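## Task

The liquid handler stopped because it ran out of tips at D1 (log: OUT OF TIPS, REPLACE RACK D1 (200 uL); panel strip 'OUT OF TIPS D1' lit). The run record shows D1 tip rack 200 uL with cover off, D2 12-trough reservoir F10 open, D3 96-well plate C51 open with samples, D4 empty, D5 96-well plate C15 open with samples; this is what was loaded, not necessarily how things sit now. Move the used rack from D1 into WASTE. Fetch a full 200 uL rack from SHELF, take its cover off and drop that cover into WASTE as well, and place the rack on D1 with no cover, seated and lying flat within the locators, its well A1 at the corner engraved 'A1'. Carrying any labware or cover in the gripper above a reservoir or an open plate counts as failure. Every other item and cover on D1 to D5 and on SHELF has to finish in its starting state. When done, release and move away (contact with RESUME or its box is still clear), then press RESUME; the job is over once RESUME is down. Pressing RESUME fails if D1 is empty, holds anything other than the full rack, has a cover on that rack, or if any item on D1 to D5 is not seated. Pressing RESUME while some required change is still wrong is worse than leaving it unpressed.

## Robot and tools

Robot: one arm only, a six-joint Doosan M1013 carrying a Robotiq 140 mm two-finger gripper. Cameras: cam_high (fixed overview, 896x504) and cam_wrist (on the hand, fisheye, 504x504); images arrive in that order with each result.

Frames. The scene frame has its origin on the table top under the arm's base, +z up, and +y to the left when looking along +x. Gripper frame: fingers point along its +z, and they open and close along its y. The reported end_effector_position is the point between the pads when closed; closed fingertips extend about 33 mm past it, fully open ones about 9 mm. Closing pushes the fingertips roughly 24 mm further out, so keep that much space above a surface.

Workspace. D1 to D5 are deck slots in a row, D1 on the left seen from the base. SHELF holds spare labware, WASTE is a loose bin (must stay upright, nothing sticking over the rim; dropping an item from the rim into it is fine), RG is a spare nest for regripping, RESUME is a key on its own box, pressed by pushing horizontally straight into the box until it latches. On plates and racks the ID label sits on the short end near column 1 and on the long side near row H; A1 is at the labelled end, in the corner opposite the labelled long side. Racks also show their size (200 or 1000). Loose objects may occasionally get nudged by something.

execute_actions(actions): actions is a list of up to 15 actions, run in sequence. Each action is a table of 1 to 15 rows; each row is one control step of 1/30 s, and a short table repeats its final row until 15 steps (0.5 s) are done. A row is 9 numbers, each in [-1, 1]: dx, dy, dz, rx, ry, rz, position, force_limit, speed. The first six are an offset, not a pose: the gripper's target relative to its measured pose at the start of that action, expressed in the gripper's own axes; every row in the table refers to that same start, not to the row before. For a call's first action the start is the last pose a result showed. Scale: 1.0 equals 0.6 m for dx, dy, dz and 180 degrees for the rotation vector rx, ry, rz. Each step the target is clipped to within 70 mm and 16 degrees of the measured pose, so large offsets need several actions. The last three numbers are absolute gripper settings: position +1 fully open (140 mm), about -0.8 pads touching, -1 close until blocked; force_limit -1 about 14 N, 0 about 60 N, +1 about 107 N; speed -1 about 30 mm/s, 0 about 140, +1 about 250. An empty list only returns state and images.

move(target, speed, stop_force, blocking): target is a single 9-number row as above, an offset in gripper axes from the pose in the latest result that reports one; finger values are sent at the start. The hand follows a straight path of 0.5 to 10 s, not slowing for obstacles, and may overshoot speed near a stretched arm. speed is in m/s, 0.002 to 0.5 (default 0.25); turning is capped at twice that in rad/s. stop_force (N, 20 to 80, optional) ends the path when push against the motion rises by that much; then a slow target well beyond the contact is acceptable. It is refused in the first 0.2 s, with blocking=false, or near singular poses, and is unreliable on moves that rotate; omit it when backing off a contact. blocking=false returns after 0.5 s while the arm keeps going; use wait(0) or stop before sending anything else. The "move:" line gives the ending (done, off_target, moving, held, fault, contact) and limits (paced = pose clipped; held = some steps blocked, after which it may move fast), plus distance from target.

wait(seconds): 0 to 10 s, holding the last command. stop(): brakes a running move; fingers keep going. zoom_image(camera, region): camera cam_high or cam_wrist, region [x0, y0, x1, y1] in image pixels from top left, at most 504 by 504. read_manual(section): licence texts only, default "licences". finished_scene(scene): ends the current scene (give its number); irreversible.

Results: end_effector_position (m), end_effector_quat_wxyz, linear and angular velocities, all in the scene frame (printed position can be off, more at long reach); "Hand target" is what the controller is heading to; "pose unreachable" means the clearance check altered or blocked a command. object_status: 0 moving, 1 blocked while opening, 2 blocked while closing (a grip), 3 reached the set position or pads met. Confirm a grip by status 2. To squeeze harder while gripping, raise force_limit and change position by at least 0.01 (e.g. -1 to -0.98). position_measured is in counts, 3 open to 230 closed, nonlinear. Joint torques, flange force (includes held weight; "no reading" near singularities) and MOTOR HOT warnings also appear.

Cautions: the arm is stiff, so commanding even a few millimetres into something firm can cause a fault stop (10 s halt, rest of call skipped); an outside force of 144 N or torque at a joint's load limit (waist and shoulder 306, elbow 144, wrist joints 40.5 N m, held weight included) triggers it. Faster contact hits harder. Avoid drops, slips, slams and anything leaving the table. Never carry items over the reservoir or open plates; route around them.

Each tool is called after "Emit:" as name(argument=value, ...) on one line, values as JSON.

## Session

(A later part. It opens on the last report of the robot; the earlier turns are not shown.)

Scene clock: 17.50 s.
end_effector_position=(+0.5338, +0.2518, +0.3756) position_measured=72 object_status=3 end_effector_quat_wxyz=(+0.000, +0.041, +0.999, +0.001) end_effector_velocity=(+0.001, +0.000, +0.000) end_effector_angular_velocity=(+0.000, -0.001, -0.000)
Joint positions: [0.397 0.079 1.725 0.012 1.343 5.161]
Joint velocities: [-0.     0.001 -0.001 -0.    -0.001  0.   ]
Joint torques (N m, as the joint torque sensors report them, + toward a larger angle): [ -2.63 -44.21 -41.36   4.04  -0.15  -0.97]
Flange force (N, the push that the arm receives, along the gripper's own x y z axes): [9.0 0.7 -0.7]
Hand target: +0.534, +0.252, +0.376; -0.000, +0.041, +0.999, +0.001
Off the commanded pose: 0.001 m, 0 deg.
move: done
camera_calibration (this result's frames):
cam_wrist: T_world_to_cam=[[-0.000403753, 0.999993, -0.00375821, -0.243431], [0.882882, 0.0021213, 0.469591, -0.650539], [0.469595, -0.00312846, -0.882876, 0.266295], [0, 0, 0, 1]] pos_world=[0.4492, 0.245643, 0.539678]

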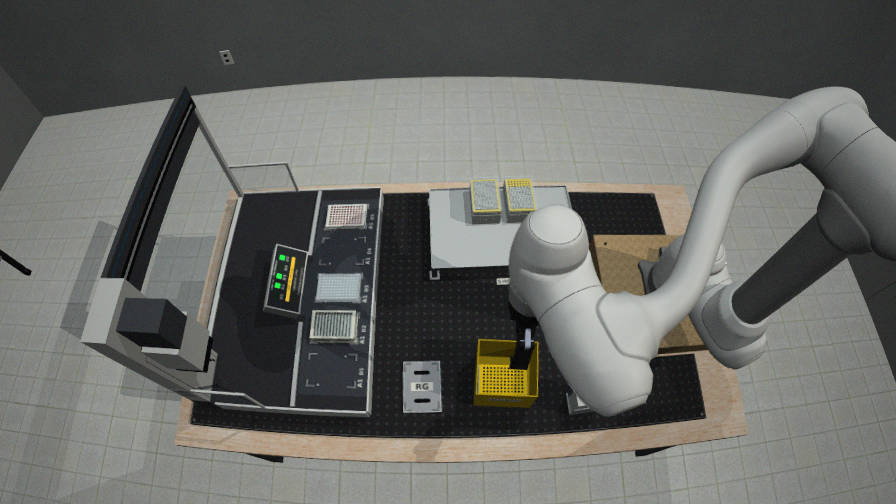

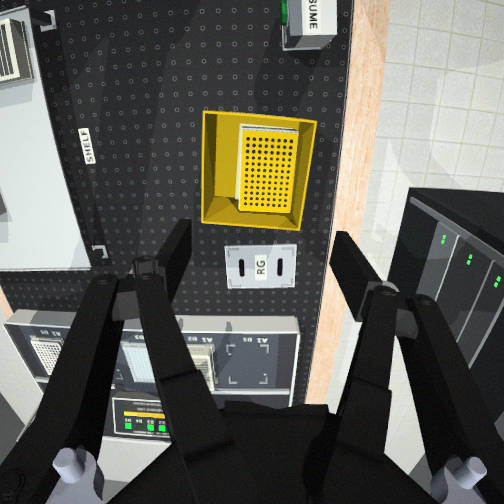

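Emit:
move(target=[-0.135,-0.812,-0.125,0,0,-0.526,0.55,0,0], speed=0.5)

Scene clock: 19.80 s.
end_effector_position=(+0.5762, -0.2415, +0.4500) position_measured=59 object_status=3 end_effector_quat_wxyz=(-0.001, +0.707, -0.707, -0.000) end_effector_velocity=(+0.000, -0.000, +0.001) end_effector_angular_velocity=(-0.000, -0.003, +0.001)
Joint positions: [-0.428  0.123  1.548  0.003  1.482  2.686]
Joint velocities: [-0.001 -0.001 -0.001  0.001 -0.001 -0.001]
Joint torques (N m, as the joint torque sensors report them, + toward a larger angle): [ -3.65 -48.54 -41.98   4.19  -0.03  -0.85]
Flange force (N, the push that the arm receives, along the gripper's own x y z axes): [-9.1 4.7 -0.2]
Hand target: +0.576, -0.242, +0.450; -0.001, +0.707, -0.707, -0.000
Off the commanded pose: 0.002 m, 0 deg.
move: done
camera_calibration (this result's frames):
cam_wrist: T_world_to_cam=[[-0.996578, -0.0822591, -0.00809611, 0.564769], [-0.0763698, 0.878884, 0.470883, 0.0420279], [-0.0316188, 0.46989, -0.882159, 0.713253], [0, 0, 0, 1]] pos_world=[0.588598, -0.325631, 0.613985]

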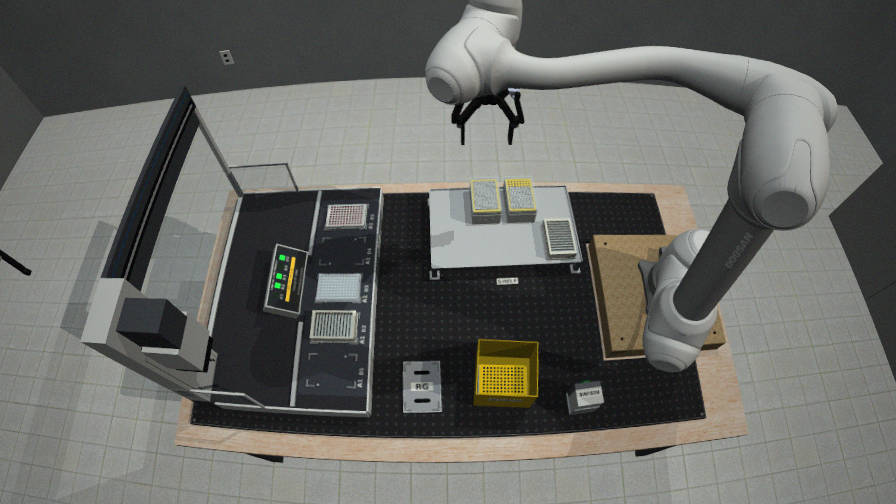

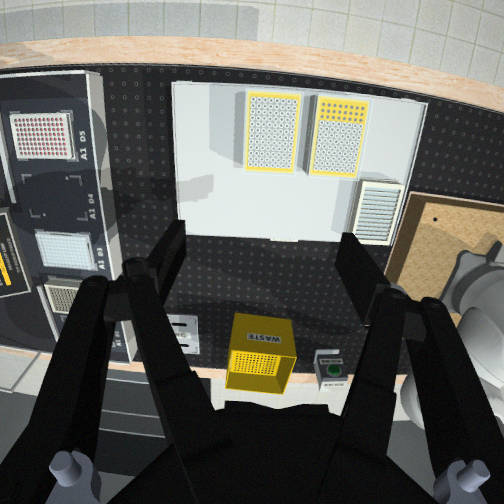

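Emit:
move(target=[0.16,0.03,0.22,0,0,0,0.55,0,0], speed=0.4)

Emit:
zoom_image(camera="cam_wrist", region=[160,80,410,330])

Scene clock: 20.73 s.
end_effector_position=(+0.5582, -0.3376, +0.3178) position_measured=59 object_status=3 end_effector_quat_wxyz=(-0.001, +0.707, -0.707, -0.000) end_effector_velocity=(+0.000, +0.000, -0.000) end_effector_angular_velocity=(+0.000, -0.001, -0.001)
Joint positions: [-0.57   0.209  1.688  0.001  1.256  2.543]
Joint velocities: [-0.    -0.     0.     0.001 -0.     0.   ]
Joint torques (N m, as the joint torque sensors report them, + toward a larger angle): [ -0.98 -53.45 -39.22   3.9    0.    -0.99]
Flange force (N, the push that the arm receives, along the gripper's own x y z axes): [-6.3 6.1 -2.7]
Hand target: +0.558, -0.338, +0.318; -0.001, +0.707, -0.707, -0.000
Off the commanded pose: 0.000 m, 0 deg.
move: done
camera_calibration (this result's frames):
cam_wrist: T_world_to_cam=[[-0.996595, -0.0820728, -0.00791528, 0.537868], [-0.076132, 0.879074, 0.470566, 0.187397], [-0.0316625, 0.469566, -0.882329, 0.641142], [0, 0, 0, 1]] pos_world=[0.570604, -0.42165, 0.481773]

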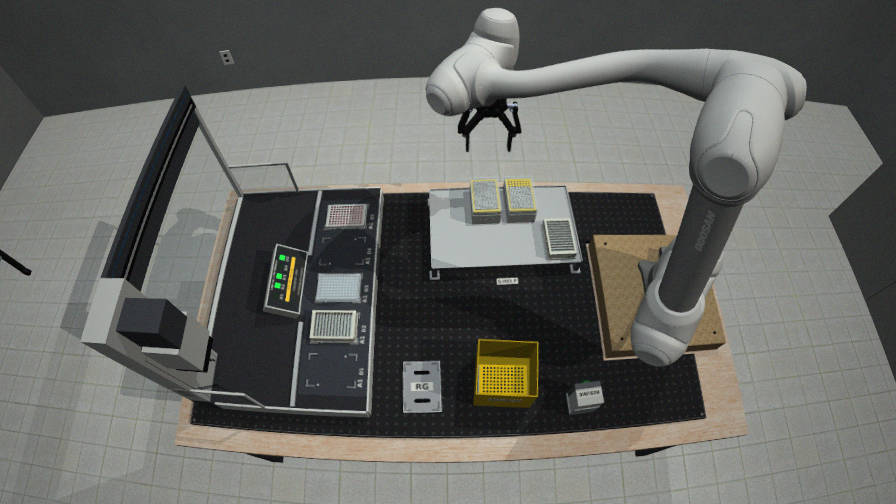

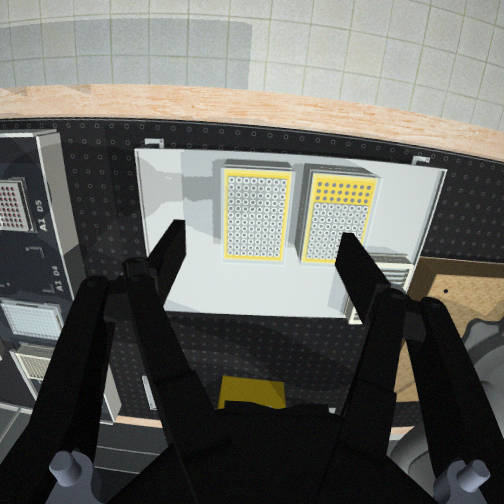

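Region (160, 80, 410, 330) of cam_wrist's 504x504 image, scaled by 2.016, with more detail than that image has.

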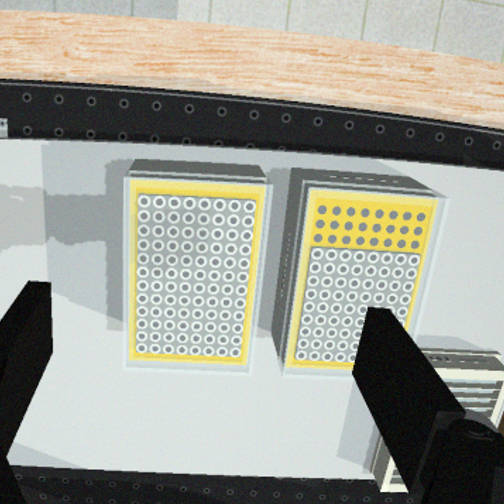

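Emit:
move(target=[-0.081,0.004,0.2,0,0,0,0.47,0,0])

Scene clock: 21.80 s.
end_effector_position=(+0.5556, -0.2888, +0.1978) position_measured=70 object_status=3 end_effector_quat_wxyz=(-0.001, +0.707, -0.707, -0.000) end_effector_velocity=(+0.000, +0.000, +0.000) end_effector_angular_velocity=(-0.000, -0.001, -0.001)
Joint positions: [-0.509  0.252  1.871  0.002  1.031  2.604]
Joint velocities: [ 0.    -0.     0.     0.    -0.001  0.001]
Joint torques (N m, as the joint torque sensors report them, + toward a larger angle): [ -3.18 -54.7  -36.47   3.56  -0.22  -0.88]
Flange force (N, the push that the arm receives, along the gripper's own x y z axes): [-9.1 5.2 -4.2]
Hand target: +0.556, -0.289, +0.198; -0.001, +0.707, -0.707, -0.000
Off the commanded pose: 0.000 m, 0 deg.
move: done
camera_calibration (this result's frames):
cam_wrist: T_world_to_cam=[[-0.996627, -0.0816847, -0.00784988, 0.538435], [-0.0757557, 0.879058, 0.470657, 0.200535], [-0.031545, 0.469665, -0.882281, 0.51223], [0, 0, 0, 1]] pos_world=[0.567969, -0.372877, 0.361774]

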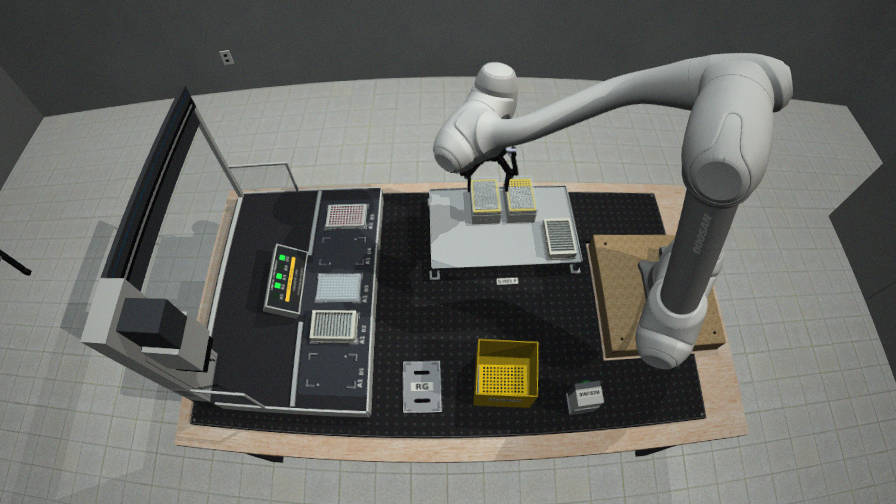

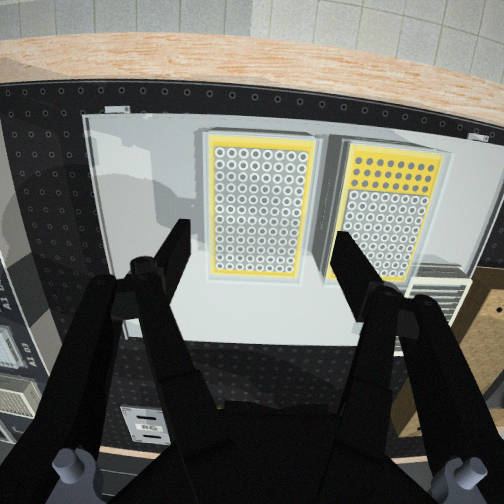

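Emit:
move(target=[0,0.004,0.045,0,0,0,0.47,0,0], speed=0.08)

Emit:
zoom_image(camera="cam_wrist", region=[150,90,400,340])

Emit:
zoom_image(camera="cam_high", region=[440,140,560,240])

Scene clock: 22.60 s.
end_effector_position=(+0.5531, -0.2887, +0.1707) position_measured=70 object_status=3 end_effector_quat_wxyz=(-0.001, +0.707, -0.707, -0.000) end_effector_velocity=(+0.000, -0.000, +0.000) end_effector_angular_velocity=(-0.000, -0.000, +0.001)
Joint positions: [-0.511  0.273  1.9    0.002  0.98   2.603]
Joint velocities: [-0.    -0.    -0.001 -0.     0.    -0.001]
Joint torques (N m, as the joint torque sensors report them, + toward a larger angle): [ -3.36 -56.88 -34.97   3.57  -0.22  -1.  ]
Flange force (N, the push that the arm receives, along the gripper's own x y z axes): [-8.8 3.1 -4.8]
Hand target: +0.553, -0.289, +0.171; -0.001, +0.707, -0.707, -0.000
Off the commanded pose: 0.000 m, 0 deg.
move: done
camera_calibration (this result's frames):
cam_wrist: T_world_to_cam=[[-0.996633, -0.0816238, -0.00778603, 0.535798], [-0.0756721, 0.879067, 0.470653, 0.213014], [-0.0315721, 0.469658, -0.882284, 0.488297], [0, 0, 0, 1]] pos_world=[0.565529, -0.372852, 0.334732]

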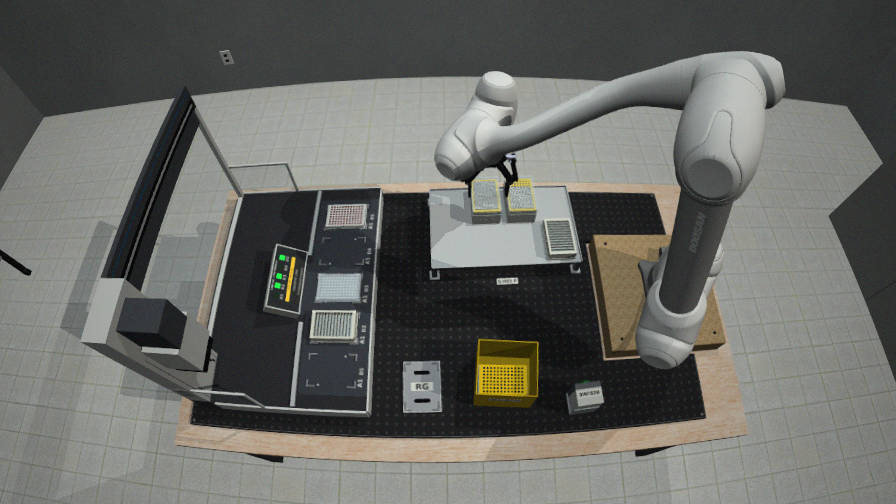

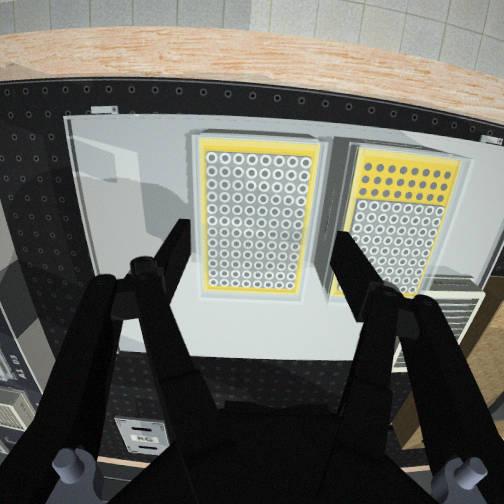

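Region (150, 90, 400, 340) of cam_wrist's 504x504 image, scaled by 2.016, with more detail than that image has.

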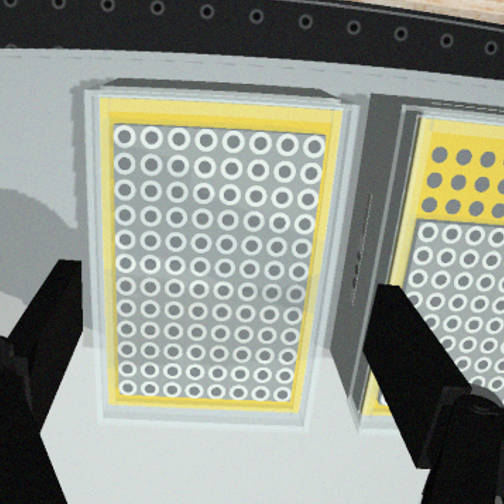

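Region (440, 140, 560, 240) of cam_high's 896x504 image, scaled by 4.200, with more detail than that image has.

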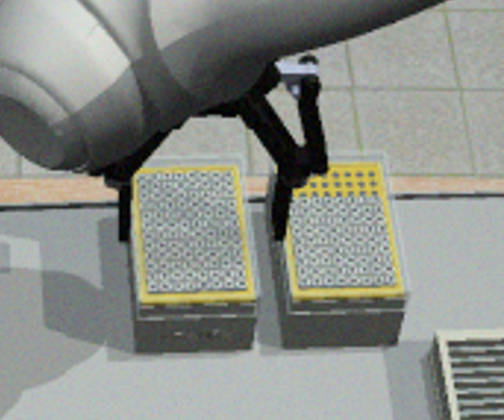

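Emit:
move(target=[0.003,-0.011,0,0,0,-0.012,0.42,0,0], speed=0.08)

Emit:
move(target=[0,0,0.045,0,0,0,0.42,0,0], speed=0.04)

Emit:
zoom_image(camera="cam_high", region=[440,140,560,240])

Scene clock: 23.50 s.
end_effector_position=(+0.5597, -0.2905, +0.1707) position_measured=76 object_status=3 end_effector_quat_wxyz=(-0.001, +0.720, -0.694, -0.000) end_effector_velocity=(+0.000, -0.001, +0.000) end_effector_angular_velocity=(-0.001, -0.002, -0.002)
Joint positions: [-0.508  0.283  1.887  0.002  0.984  2.568]
Joint velocities: [-0.001 -0.    -0.     0.    -0.002  0.001]
Joint torques (N m, as the joint torque sensors report them, + toward a larger angle): [ -4.08 -57.16 -35.72   3.5   -0.14  -0.87]
Flange force (N, the push that the arm receives, along the gripper's own x y z axes): [-10.2 4.1 -4.2]
Hand target: +0.560, -0.291, +0.171; -0.001, +0.720, -0.694, -0.000
Off the commanded pose: 0.000 m, 0 deg.
move: done
camera_calibration (this result's frames):
cam_wrist: T_world_to_cam=[[-0.992845, -0.119152, -0.00781536, 0.529204], [-0.108788, 0.875616, 0.470597, 0.232637], [-0.0492295, 0.46808, -0.882314, 0.498758], [0, 0, 0, 1]] pos_world=[0.575279, -0.374103, 0.334719]

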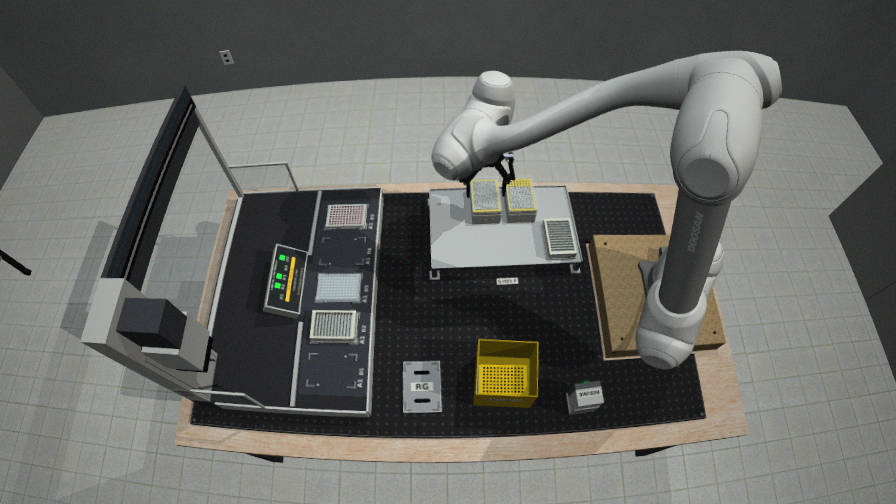

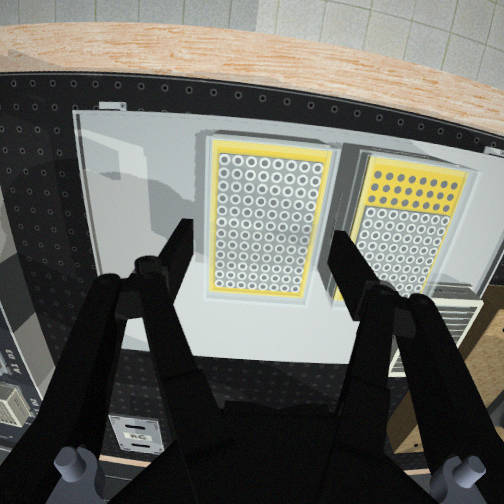

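Scene clock: 24.40 s.
end_effector_position=(+0.5596, -0.2905, +0.1437) position_measured=76 object_status=3 end_effector_quat_wxyz=(-0.001, +0.720, -0.694, -0.000) end_effector_velocity=(+0.000, -0.000, +0.000) end_effector_angular_velocity=(-0.001, -0.002, +0.001)
Joint positions: [-0.508  0.309  1.909  0.002  0.935  2.568]
Joint velocities: [-0.    -0.     0.    -0.    -0.002 -0.001]
Joint torques (N m, as the joint torque sensors report them, + toward a larger angle): [ -3.12 -59.54 -34.31   3.23  -0.23  -0.96]
Flange force (N, the push that the arm receives, along the gripper's own x y z axes): [-8.7 3.3 -4.6]
Hand target: +0.560, -0.291, +0.144; -0.001, +0.720, -0.694, -0.000
Off the commanded pose: 0.000 m, 0 deg.
move: done
camera_calibration (this result's frames):
cam_wrist: T_world_to_cam=[[-0.99285, -0.119115, -0.00771628, 0.528932], [-0.108709, 0.87563, 0.47059, 0.245297], [-0.0492977, 0.468064, -0.882318, 0.474899], [0, 0, 0, 1]] pos_world=[0.575227, -0.374069, 0.307659]

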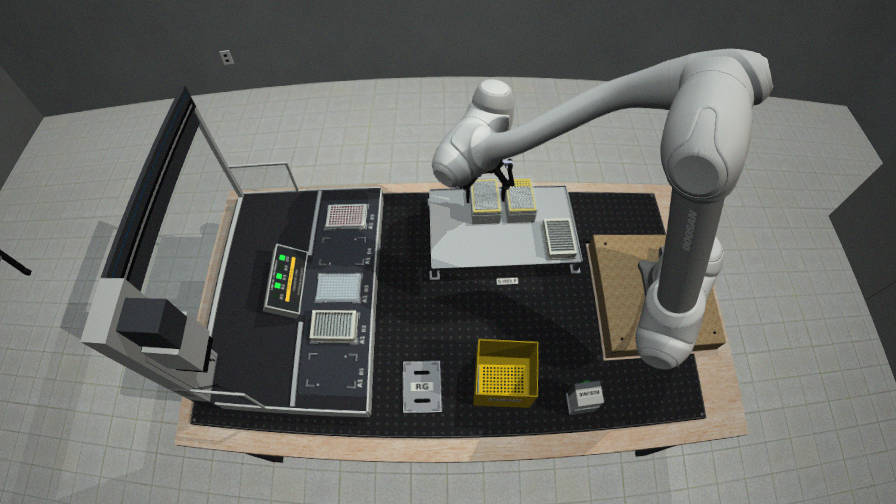

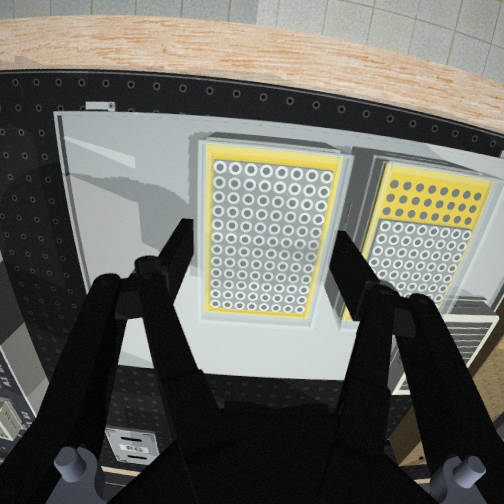

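Region (440, 140, 560, 240) of cam_high's 896x504 image, scaled by 4.200, with more detail than that image has.

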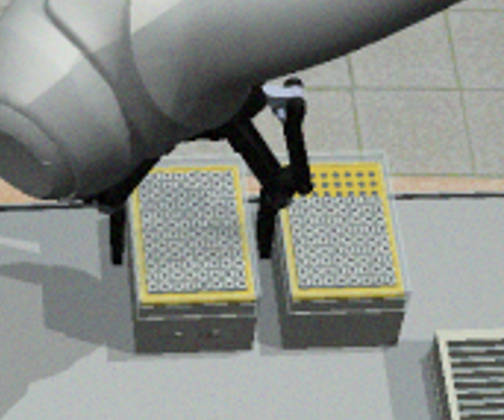

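Emit:
move(target=[0,0,0.022,0,0,0,0.42,0,0], speed=0.03)

Emit:
move(target=[0,0,0,0,0,0,-1,-0.6,-0.7])

Emit:
move(target=[0,0,-0.07,0,0,0,-1,-0.6,-0.7], speed=0.05)

Scene clock: 25.23 s.
end_effector_position=(+0.5596, -0.2905, +0.1304) position_measured=76 object_status=3 end_effector_quat_wxyz=(-0.001, +0.720, -0.694, -0.000) end_effector_velocity=(+0.000, +0.000, +0.000) end_effector_angular_velocity=(-0.000, -0.000, -0.000)
Joint positions: [-0.508  0.323  1.92   0.002  0.911  2.568]
Joint velocities: [ 0.    -0.    -0.    -0.     0.     0.001]
Joint torques (N m, as the joint torque sensors report them, + toward a larger angle): [ -2.92 -60.27 -33.53   3.11  -0.1   -0.93]
Flange force (N, the push that the arm receives, along the gripper's own x y z axes): [-8.1 3.1 -4.6]
Hand target: +0.560, -0.290, +0.130; -0.001, +0.720, -0.694, -0.000
Off the commanded pose: 0.000 m, 0 deg.
move: done
camera_calibration (this result's frames):
cam_wrist: T_world_to_cam=[[-0.992853, -0.119099, -0.00765555, 0.528792], [-0.108666, 0.875634, 0.470593, 0.251483], [-0.0493437, 0.468061, -0.882317, 0.463235], [0, 0, 0, 1]] pos_world=[0.575198, -0.37405, 0.294423]

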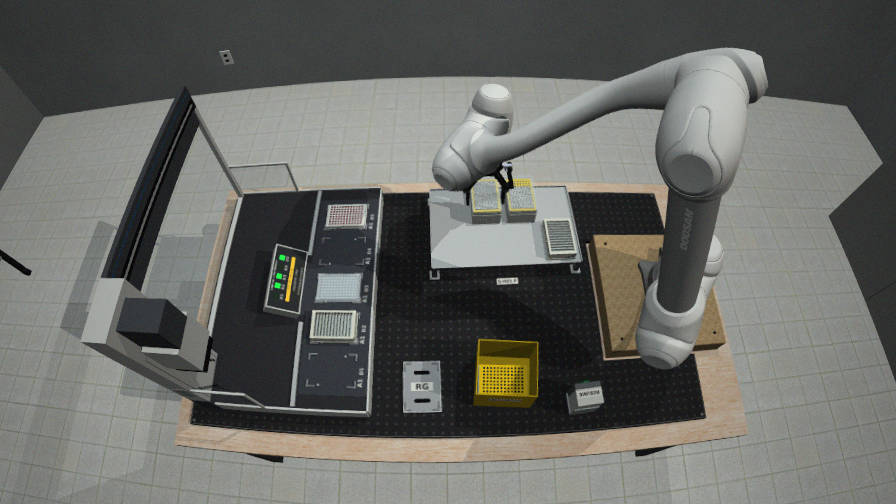

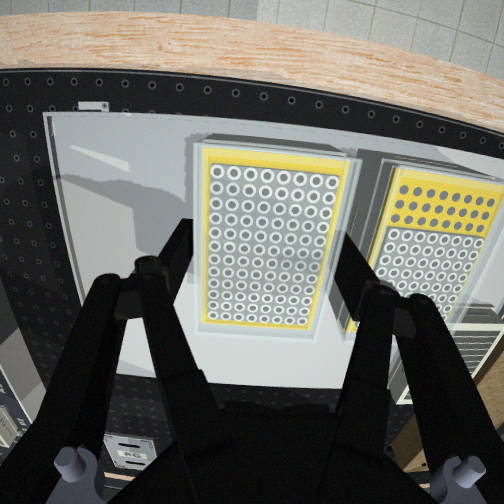

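Scene clock: 25.73 s.
end_effector_position=(+0.5596, -0.2905, +0.1304) position_measured=99 object_status=2 end_effector_quat_wxyz=(-0.001, +0.720, -0.694, -0.000) end_effector_velocity=(+0.000, +0.000, -0.000) end_effector_angular_velocity=(+0.000, -0.000, -0.001)
Joint positions: [-0.508  0.323  1.92   0.002  0.911  2.568]
Joint velocities: [ 0.     0.     0.     0.    -0.     0.001]
Joint torques (N m, as the joint torque sensors report them, + toward a larger angle): [ -2.94 -50.44 -27.85   3.07  -0.61  -1.11]
Flange force (N, the push that the arm receives, along the gripper's own x y z axes): [-9.3 4.6 -19.7]
Hand target: +0.560, -0.290, +0.130; -0.001, +0.720, -0.694, -0.000
Off the commanded pose: 0.000 m, 0 deg.
move: done
camera_calibration (this result's frames):
cam_wrist: T_world_to_cam=[[-0.992852, -0.119106, -0.00765908, 0.528793], [-0.108674, 0.875634, 0.47059, 0.251485], [-0.0493436, 0.468059, -0.882319, 0.463233], [0, 0, 0, 1]] pos_world=[0.575201, -0.374047, 0.294423]

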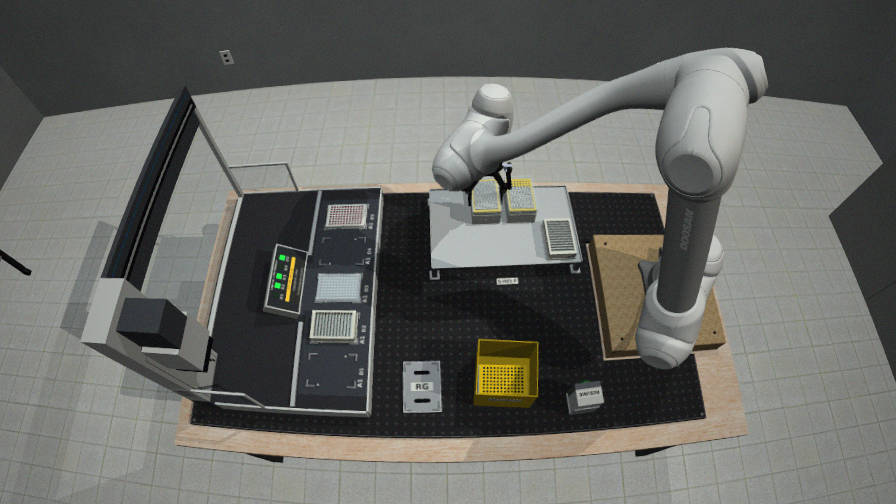

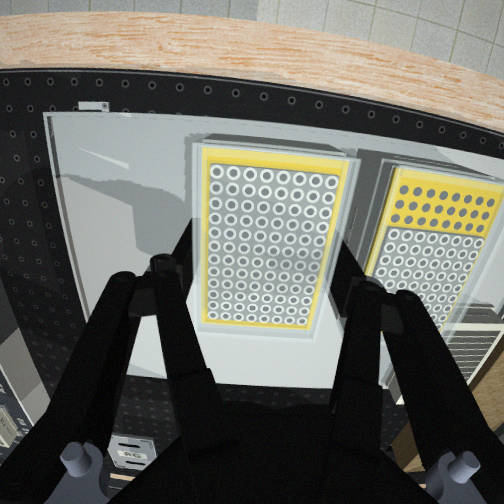

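Scene clock: 26.83 s.
end_effector_position=(+0.5597, -0.2905, +0.1725) position_measured=99 object_status=2 end_effector_quat_wxyz=(-0.001, +0.720, -0.694, -0.000) end_effector_velocity=(+0.000, -0.000, +0.000) end_effector_angular_velocity=(-0.000, -0.000, +0.000)
Joint positions: [-0.508  0.281  1.885  0.002  0.987  2.568]
Joint velocities: [ 0.  0. -0.  0. -0. -0.]
Joint torques (N m, as the joint torque sensors report them, + toward a larger angle): [ -2.31 -57.66 -35.6    3.53  -0.22  -0.92]
Flange force (N, the push that the arm receives, along the gripper's own x y z axes): [-7.9 4.7 -4.4]
Hand target: +0.560, -0.291, +0.172; -0.001, +0.720, -0.694, -0.000
Off the commanded pose: 0.000 m, 0 deg.
move: done
camera_calibration (this result's frames):
cam_wrist: T_world_to_cam=[[-0.992834, -0.119251, -0.00778695, 0.529186], [-0.108861, 0.875595, 0.47062, 0.231791], [-0.0493038, 0.468095, -0.882301, 0.500357], [0, 0, 0, 1]] pos_world=[0.575296, -0.374064, 0.336501]

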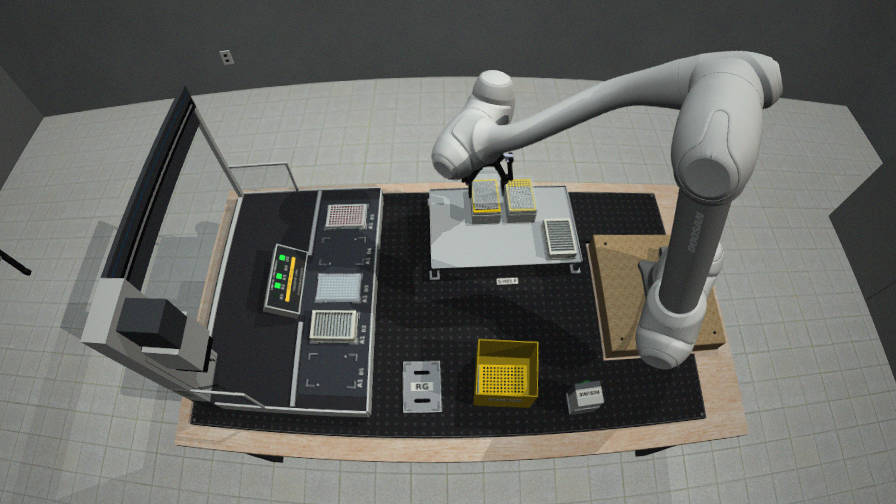

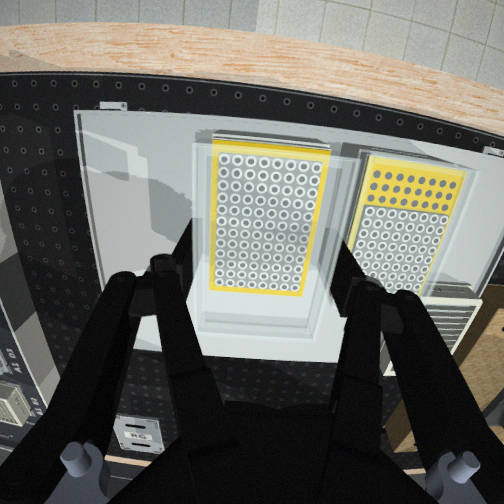

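Emit:
move(target=[0,0,-0.09,0,0,0,-1,-0.6,-0.7])

Emit:
move(target=[-0.905,0.01,0,0,0,0.538,-1,-0.6,-0.7], speed=0.45)

Emit:
move(target=[0,0,0.15,0,0,0,-1,-0.6,-0.7], speed=0.1)

Scene clock: 27.63 s.
end_effector_position=(+0.5598, -0.2905, +0.2265) position_measured=99 object_status=2 end_effector_quat_wxyz=(-0.001, +0.720, -0.693, -0.000) end_effector_velocity=(-0.000, -0.000, +0.001) end_effector_angular_velocity=(-0.000, -0.000, +0.001)
Joint positions: [-0.508  0.235  1.834  0.002  1.085  2.568]
Joint velocities: [-0.001 -0.001  0.    -0.     0.    -0.002]
Joint torques (N m, as the joint torque sensors report them, + toward a larger angle): [ -3.33 -55.11 -37.94   3.63  -0.05  -0.98]
Flange force (N, the push that the arm receives, along the gripper's own x y z axes): [-9.6 4.6 -2.6]
Hand target: +0.560, -0.291, +0.227; -0.001, +0.720, -0.693, -0.000
Off the commanded pose: 0.000 m, 0 deg.
move: done
camera_calibration (this result's frames):
cam_wrist: T_world_to_cam=[[-0.992817, -0.119388, -0.00784425, 0.529631], [-0.109003, 0.875527, 0.470713, 0.206432], [-0.0493298, 0.468187, -0.882251, 0.548068], [0, 0, 0, 1]] pos_world=[0.575364, -0.374104, 0.390518]

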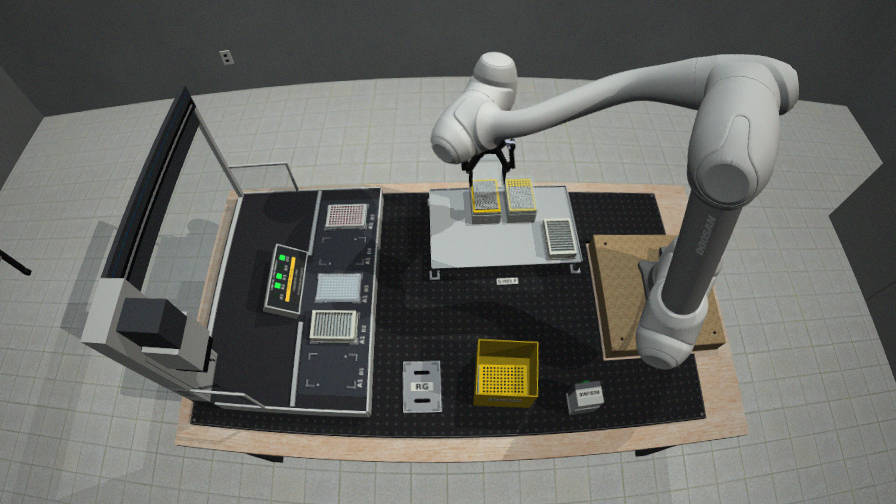

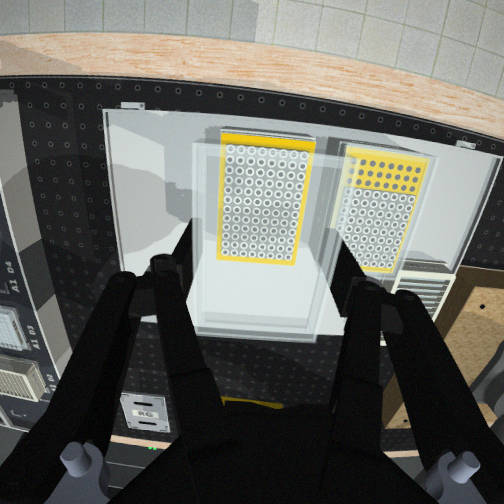

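Scene clock: 29.97 s.
end_effector_position=(+0.5318, +0.2530, +0.2272) position_measured=99 object_status=2 end_effector_quat_wxyz=(-0.000, +0.041, +0.999, +0.001) end_effector_velocity=(+0.001, +0.000, +0.001) end_effector_angular_velocity=(+0.000, -0.001, -0.000)
Joint positions: [0.403 0.165 1.912 0.014 1.071 5.163]
Joint velocities: [ 0.001 -0.    -0.001 -0.    -0.     0.001]
Joint torques (N m, as the joint torque sensors report them, + toward a larger angle): [ -2.72 -48.03 -37.28   3.61  -0.11  -0.89]
Flange force (N, the push that the arm receives, along the gripper's own x y z axes): [9.4 0.2 -3.4]
Hand target: +0.532, +0.253, +0.227; -0.000, +0.041, +0.999, +0.001
Off the commanded pose: 0.002 m, 0 deg.
move: done
camera_calibration (this result's frames):
cam_wrist: T_world_to_cam=[[-0.000189126, 0.999993, -0.0037724, -0.245297], [0.882995, 0.00193769, 0.469378, -0.579084], [0.469382, -0.00324224, -0.882989, 0.136428], [0, 0, 0, 1]] pos_world=[0.447246, 0.24686, 0.391348]

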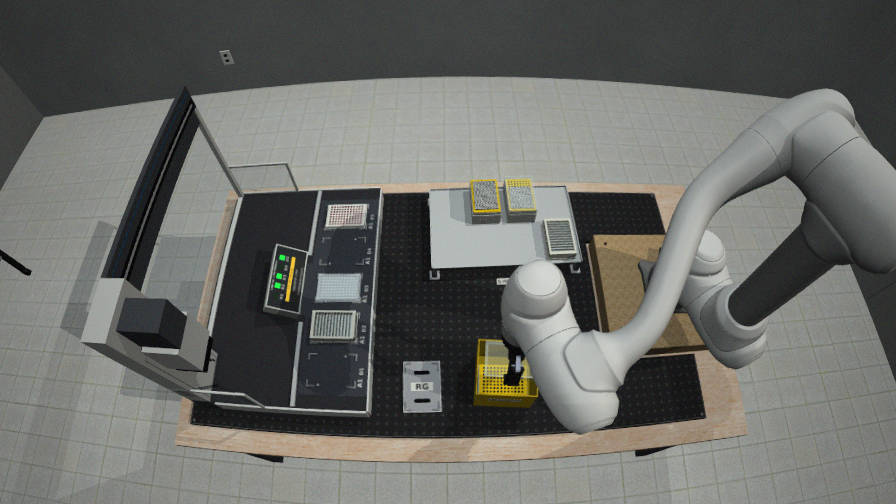

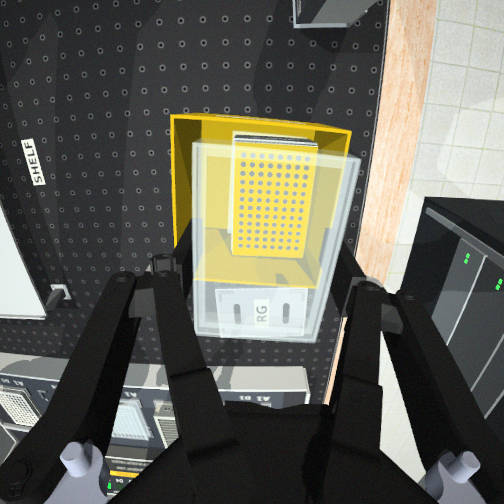

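Scene clock: 31.17 s.
end_effector_position=(+0.5317, +0.2531, +0.1371) position_measured=99 object_status=2 end_effector_quat_wxyz=(-0.000, +0.041, +0.999, +0.001) end_effector_velocity=(-0.001, -0.000, -0.000) end_effector_angular_velocity=(-0.001, +0.001, -0.002)
Joint positions: [0.405 0.252 1.996 0.015 0.9   5.162]
Joint velocities: [ 0.    -0.     0.001 -0.     0.     0.002]
Joint torques (N m, as the joint torque sensors report them, + toward a larger angle): [ -3.33 -52.89 -33.61   3.36   0.04  -0.98]
Flange force (N, the push that the arm receives, along the gripper's own x y z axes): [10.3 1.1 -4.6]
Hand target: +0.532, +0.253, +0.137; -0.000, +0.041, +0.999, +0.001
Off the commanded pose: 0.000 m, 0 deg.
move: done
camera_calibration (this result's frames):
cam_wrist: T_world_to_cam=[[0.000028005, 0.999992, -0.00392434, -0.245776], [0.883022, 0.00181709, 0.469328, -0.536636], [0.469332, -0.00347842, -0.883015, 0.0570026], [0, 0, 0, 1]] pos_world=[0.447115, 0.246947, 0.301228]

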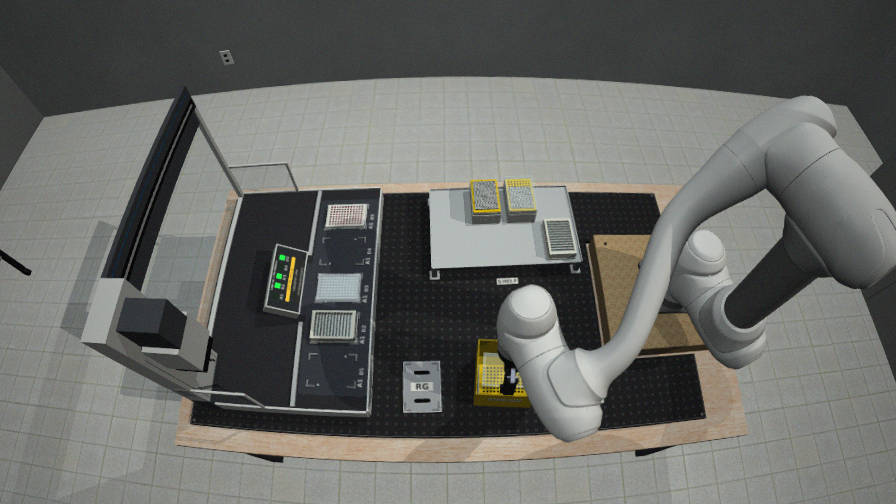

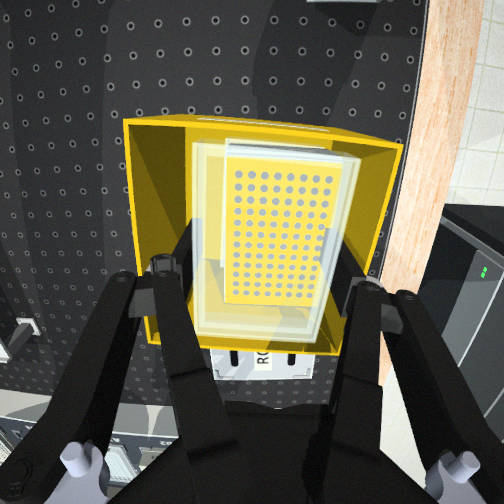

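Emit:
move(target=[0,0,0,0,0,0,0.45,0,0])

Emit:
move(target=[0,0,-0.14,0,0,0,0.45,0,0], speed=0.3)

Emit:
move(target=[-0.121,-0.899,0.03,0,0,0.462,0.42,0,0], speed=0.45)

Scene clock: 31.97 s.
end_effector_position=(+0.5317, +0.2531, +0.1371) position_measured=72 object_status=3 end_effector_quat_wxyz=(-0.000, +0.041, +0.999, +0.001) end_effector_velocity=(+0.000, -0.001, +0.000) end_effector_angular_velocity=(-0.000, +0.000, +0.000)
Joint positions: [0.405 0.252 1.996 0.015 0.9   5.162]
Joint velocities: [-0.001  0.    -0.    -0.     0.    -0.001]
Joint torques (N m, as the joint torque sensors report them, + toward a larger angle): [ -3.45 -52.31 -33.46   3.17  -0.1   -1.04]
Flange force (N, the push that the arm receives, along the gripper's own x y z axes): [10.4 1.1 -5.6]
Hand target: +0.532, +0.253, +0.137; -0.000, +0.041, +0.999, +0.001
Off the commanded pose: 0.000 m, 0 deg.
move: done
camera_calibration (this result's frames):
cam_wrist: T_world_to_cam=[[0.000027125, 0.999992, -0.00392028, -0.245777], [0.883017, 0.00181599, 0.469337, -0.536637], [0.469341, -0.0034744, -0.88301, 0.0569945], [0, 0, 0, 1]] pos_world=[0.447117, 0.246948, 0.301227]

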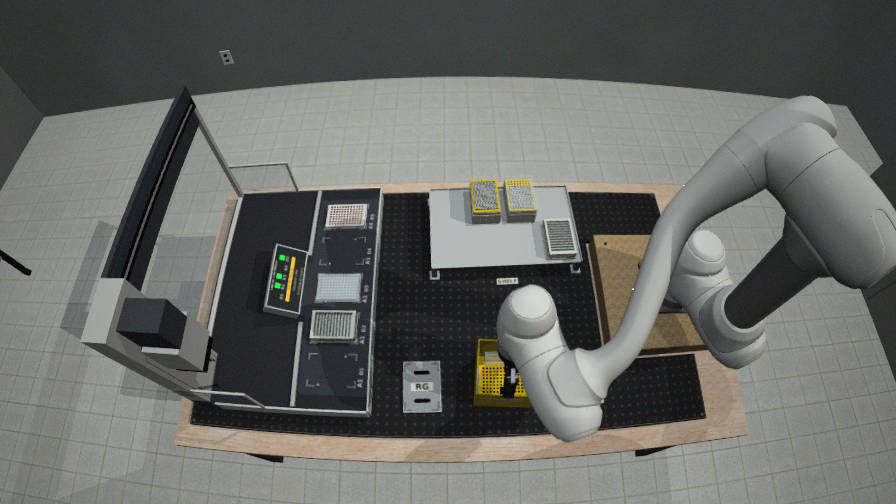

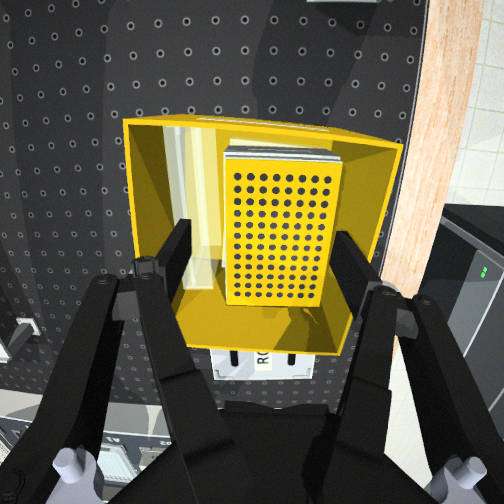

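Scene clock: 32.70 s.
end_effector_position=(+0.5318, +0.2530, +0.2212) position_measured=72 object_status=3 end_effector_quat_wxyz=(-0.000, +0.041, +0.999, +0.001) end_effector_velocity=(-0.000, +0.000, +0.001) end_effector_angular_velocity=(+0.000, +0.000, +0.001)
Joint positions: [0.403 0.17  1.918 0.014 1.059 5.163]
Joint velocities: [ 0.    -0.    -0.001  0.     0.001 -0.001]
Joint torques (N m, as the joint torque sensors report them, + toward a larger angle): [ -4.18 -48.11 -37.23   3.65  -0.04  -0.93]
Flange force (N, the push that the arm receives, along the gripper's own x y z axes): [10.9 2.3 -3.1]
Hand target: +0.532, +0.253, +0.221; -0.000, +0.041, +0.999, +0.001
Off the commanded pose: 0.000 m, 0 deg.
move: done
camera_calibration (this result's frames):
cam_wrist: T_world_to_cam=[[-0.000178578, 0.999993, -0.00382559, -0.245287], [0.883032, 0.00195309, 0.469309, -0.57619], [0.469313, -0.00329431, -0.883025, 0.131172], [0, 0, 0, 1]] pos_world=[0.44719, 0.246842, 0.385301]

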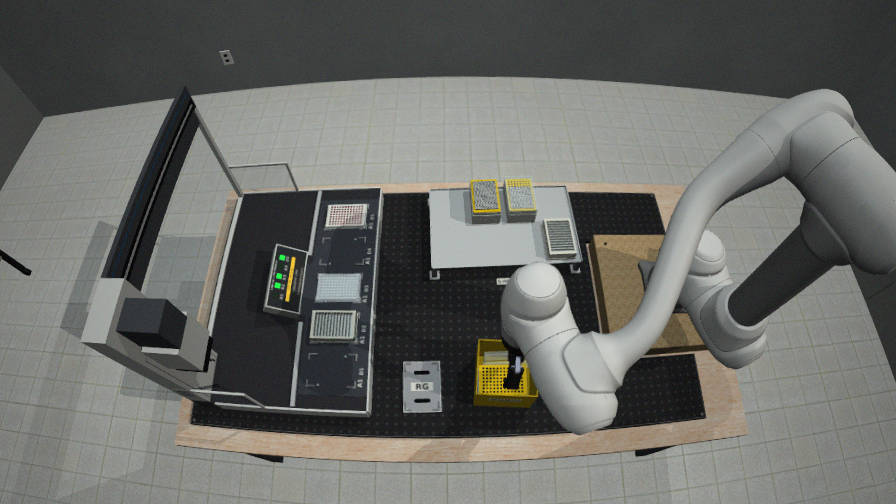

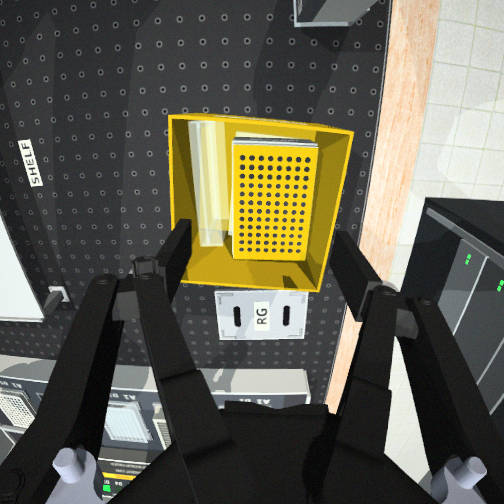

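Scene clock: 34.73 s.
end_effector_position=(+0.5615, -0.2916, +0.2025) position_measured=76 object_status=3 end_effector_quat_wxyz=(-0.000, +0.693, +0.720, +0.001) end_effector_velocity=(-0.000, +0.000, -0.000) end_effector_angular_velocity=(+0.000, +0.000, -0.000)
Joint positions: [-0.508  0.258  1.854  0.002  1.042  5.709]
Joint velocities: [ 0.  0.  0.  0. -0.  0.]
Joint torques (N m, as the joint torque sensors report them, + toward a larger angle): [ -2.44 -56.42 -36.62   3.6   -0.17  -0.95]
Flange force (N, the push that the arm receives, along the gripper's own x y z axes): [8.1 -4.5 -3.8]
Hand target: +0.562, -0.292, +0.202; -0.000, +0.694, +0.720, +0.001
Off the commanded pose: 0.002 m, 0 deg.
move: done
camera_calibration (this result's frames):
cam_wrist: T_world_to_cam=[[0.992835, 0.119362, -0.00558493, -0.514769], [0.108073, -0.877031, 0.46812, -0.413536], [0.0509776, -0.465369, -0.883647, 0.199153], [0, 0, 0, 1]] pos_world=[0.545621, -0.20856, 0.36669]

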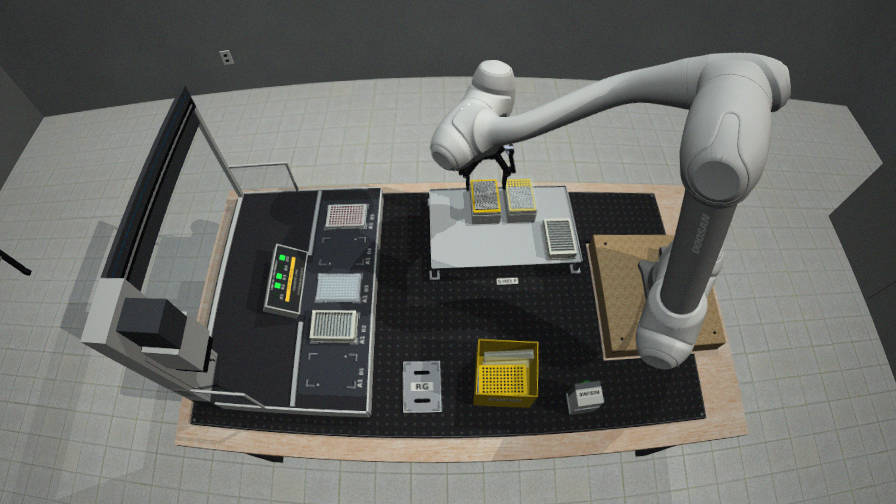

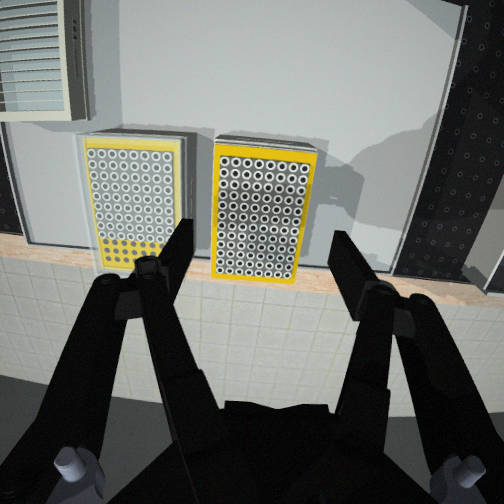

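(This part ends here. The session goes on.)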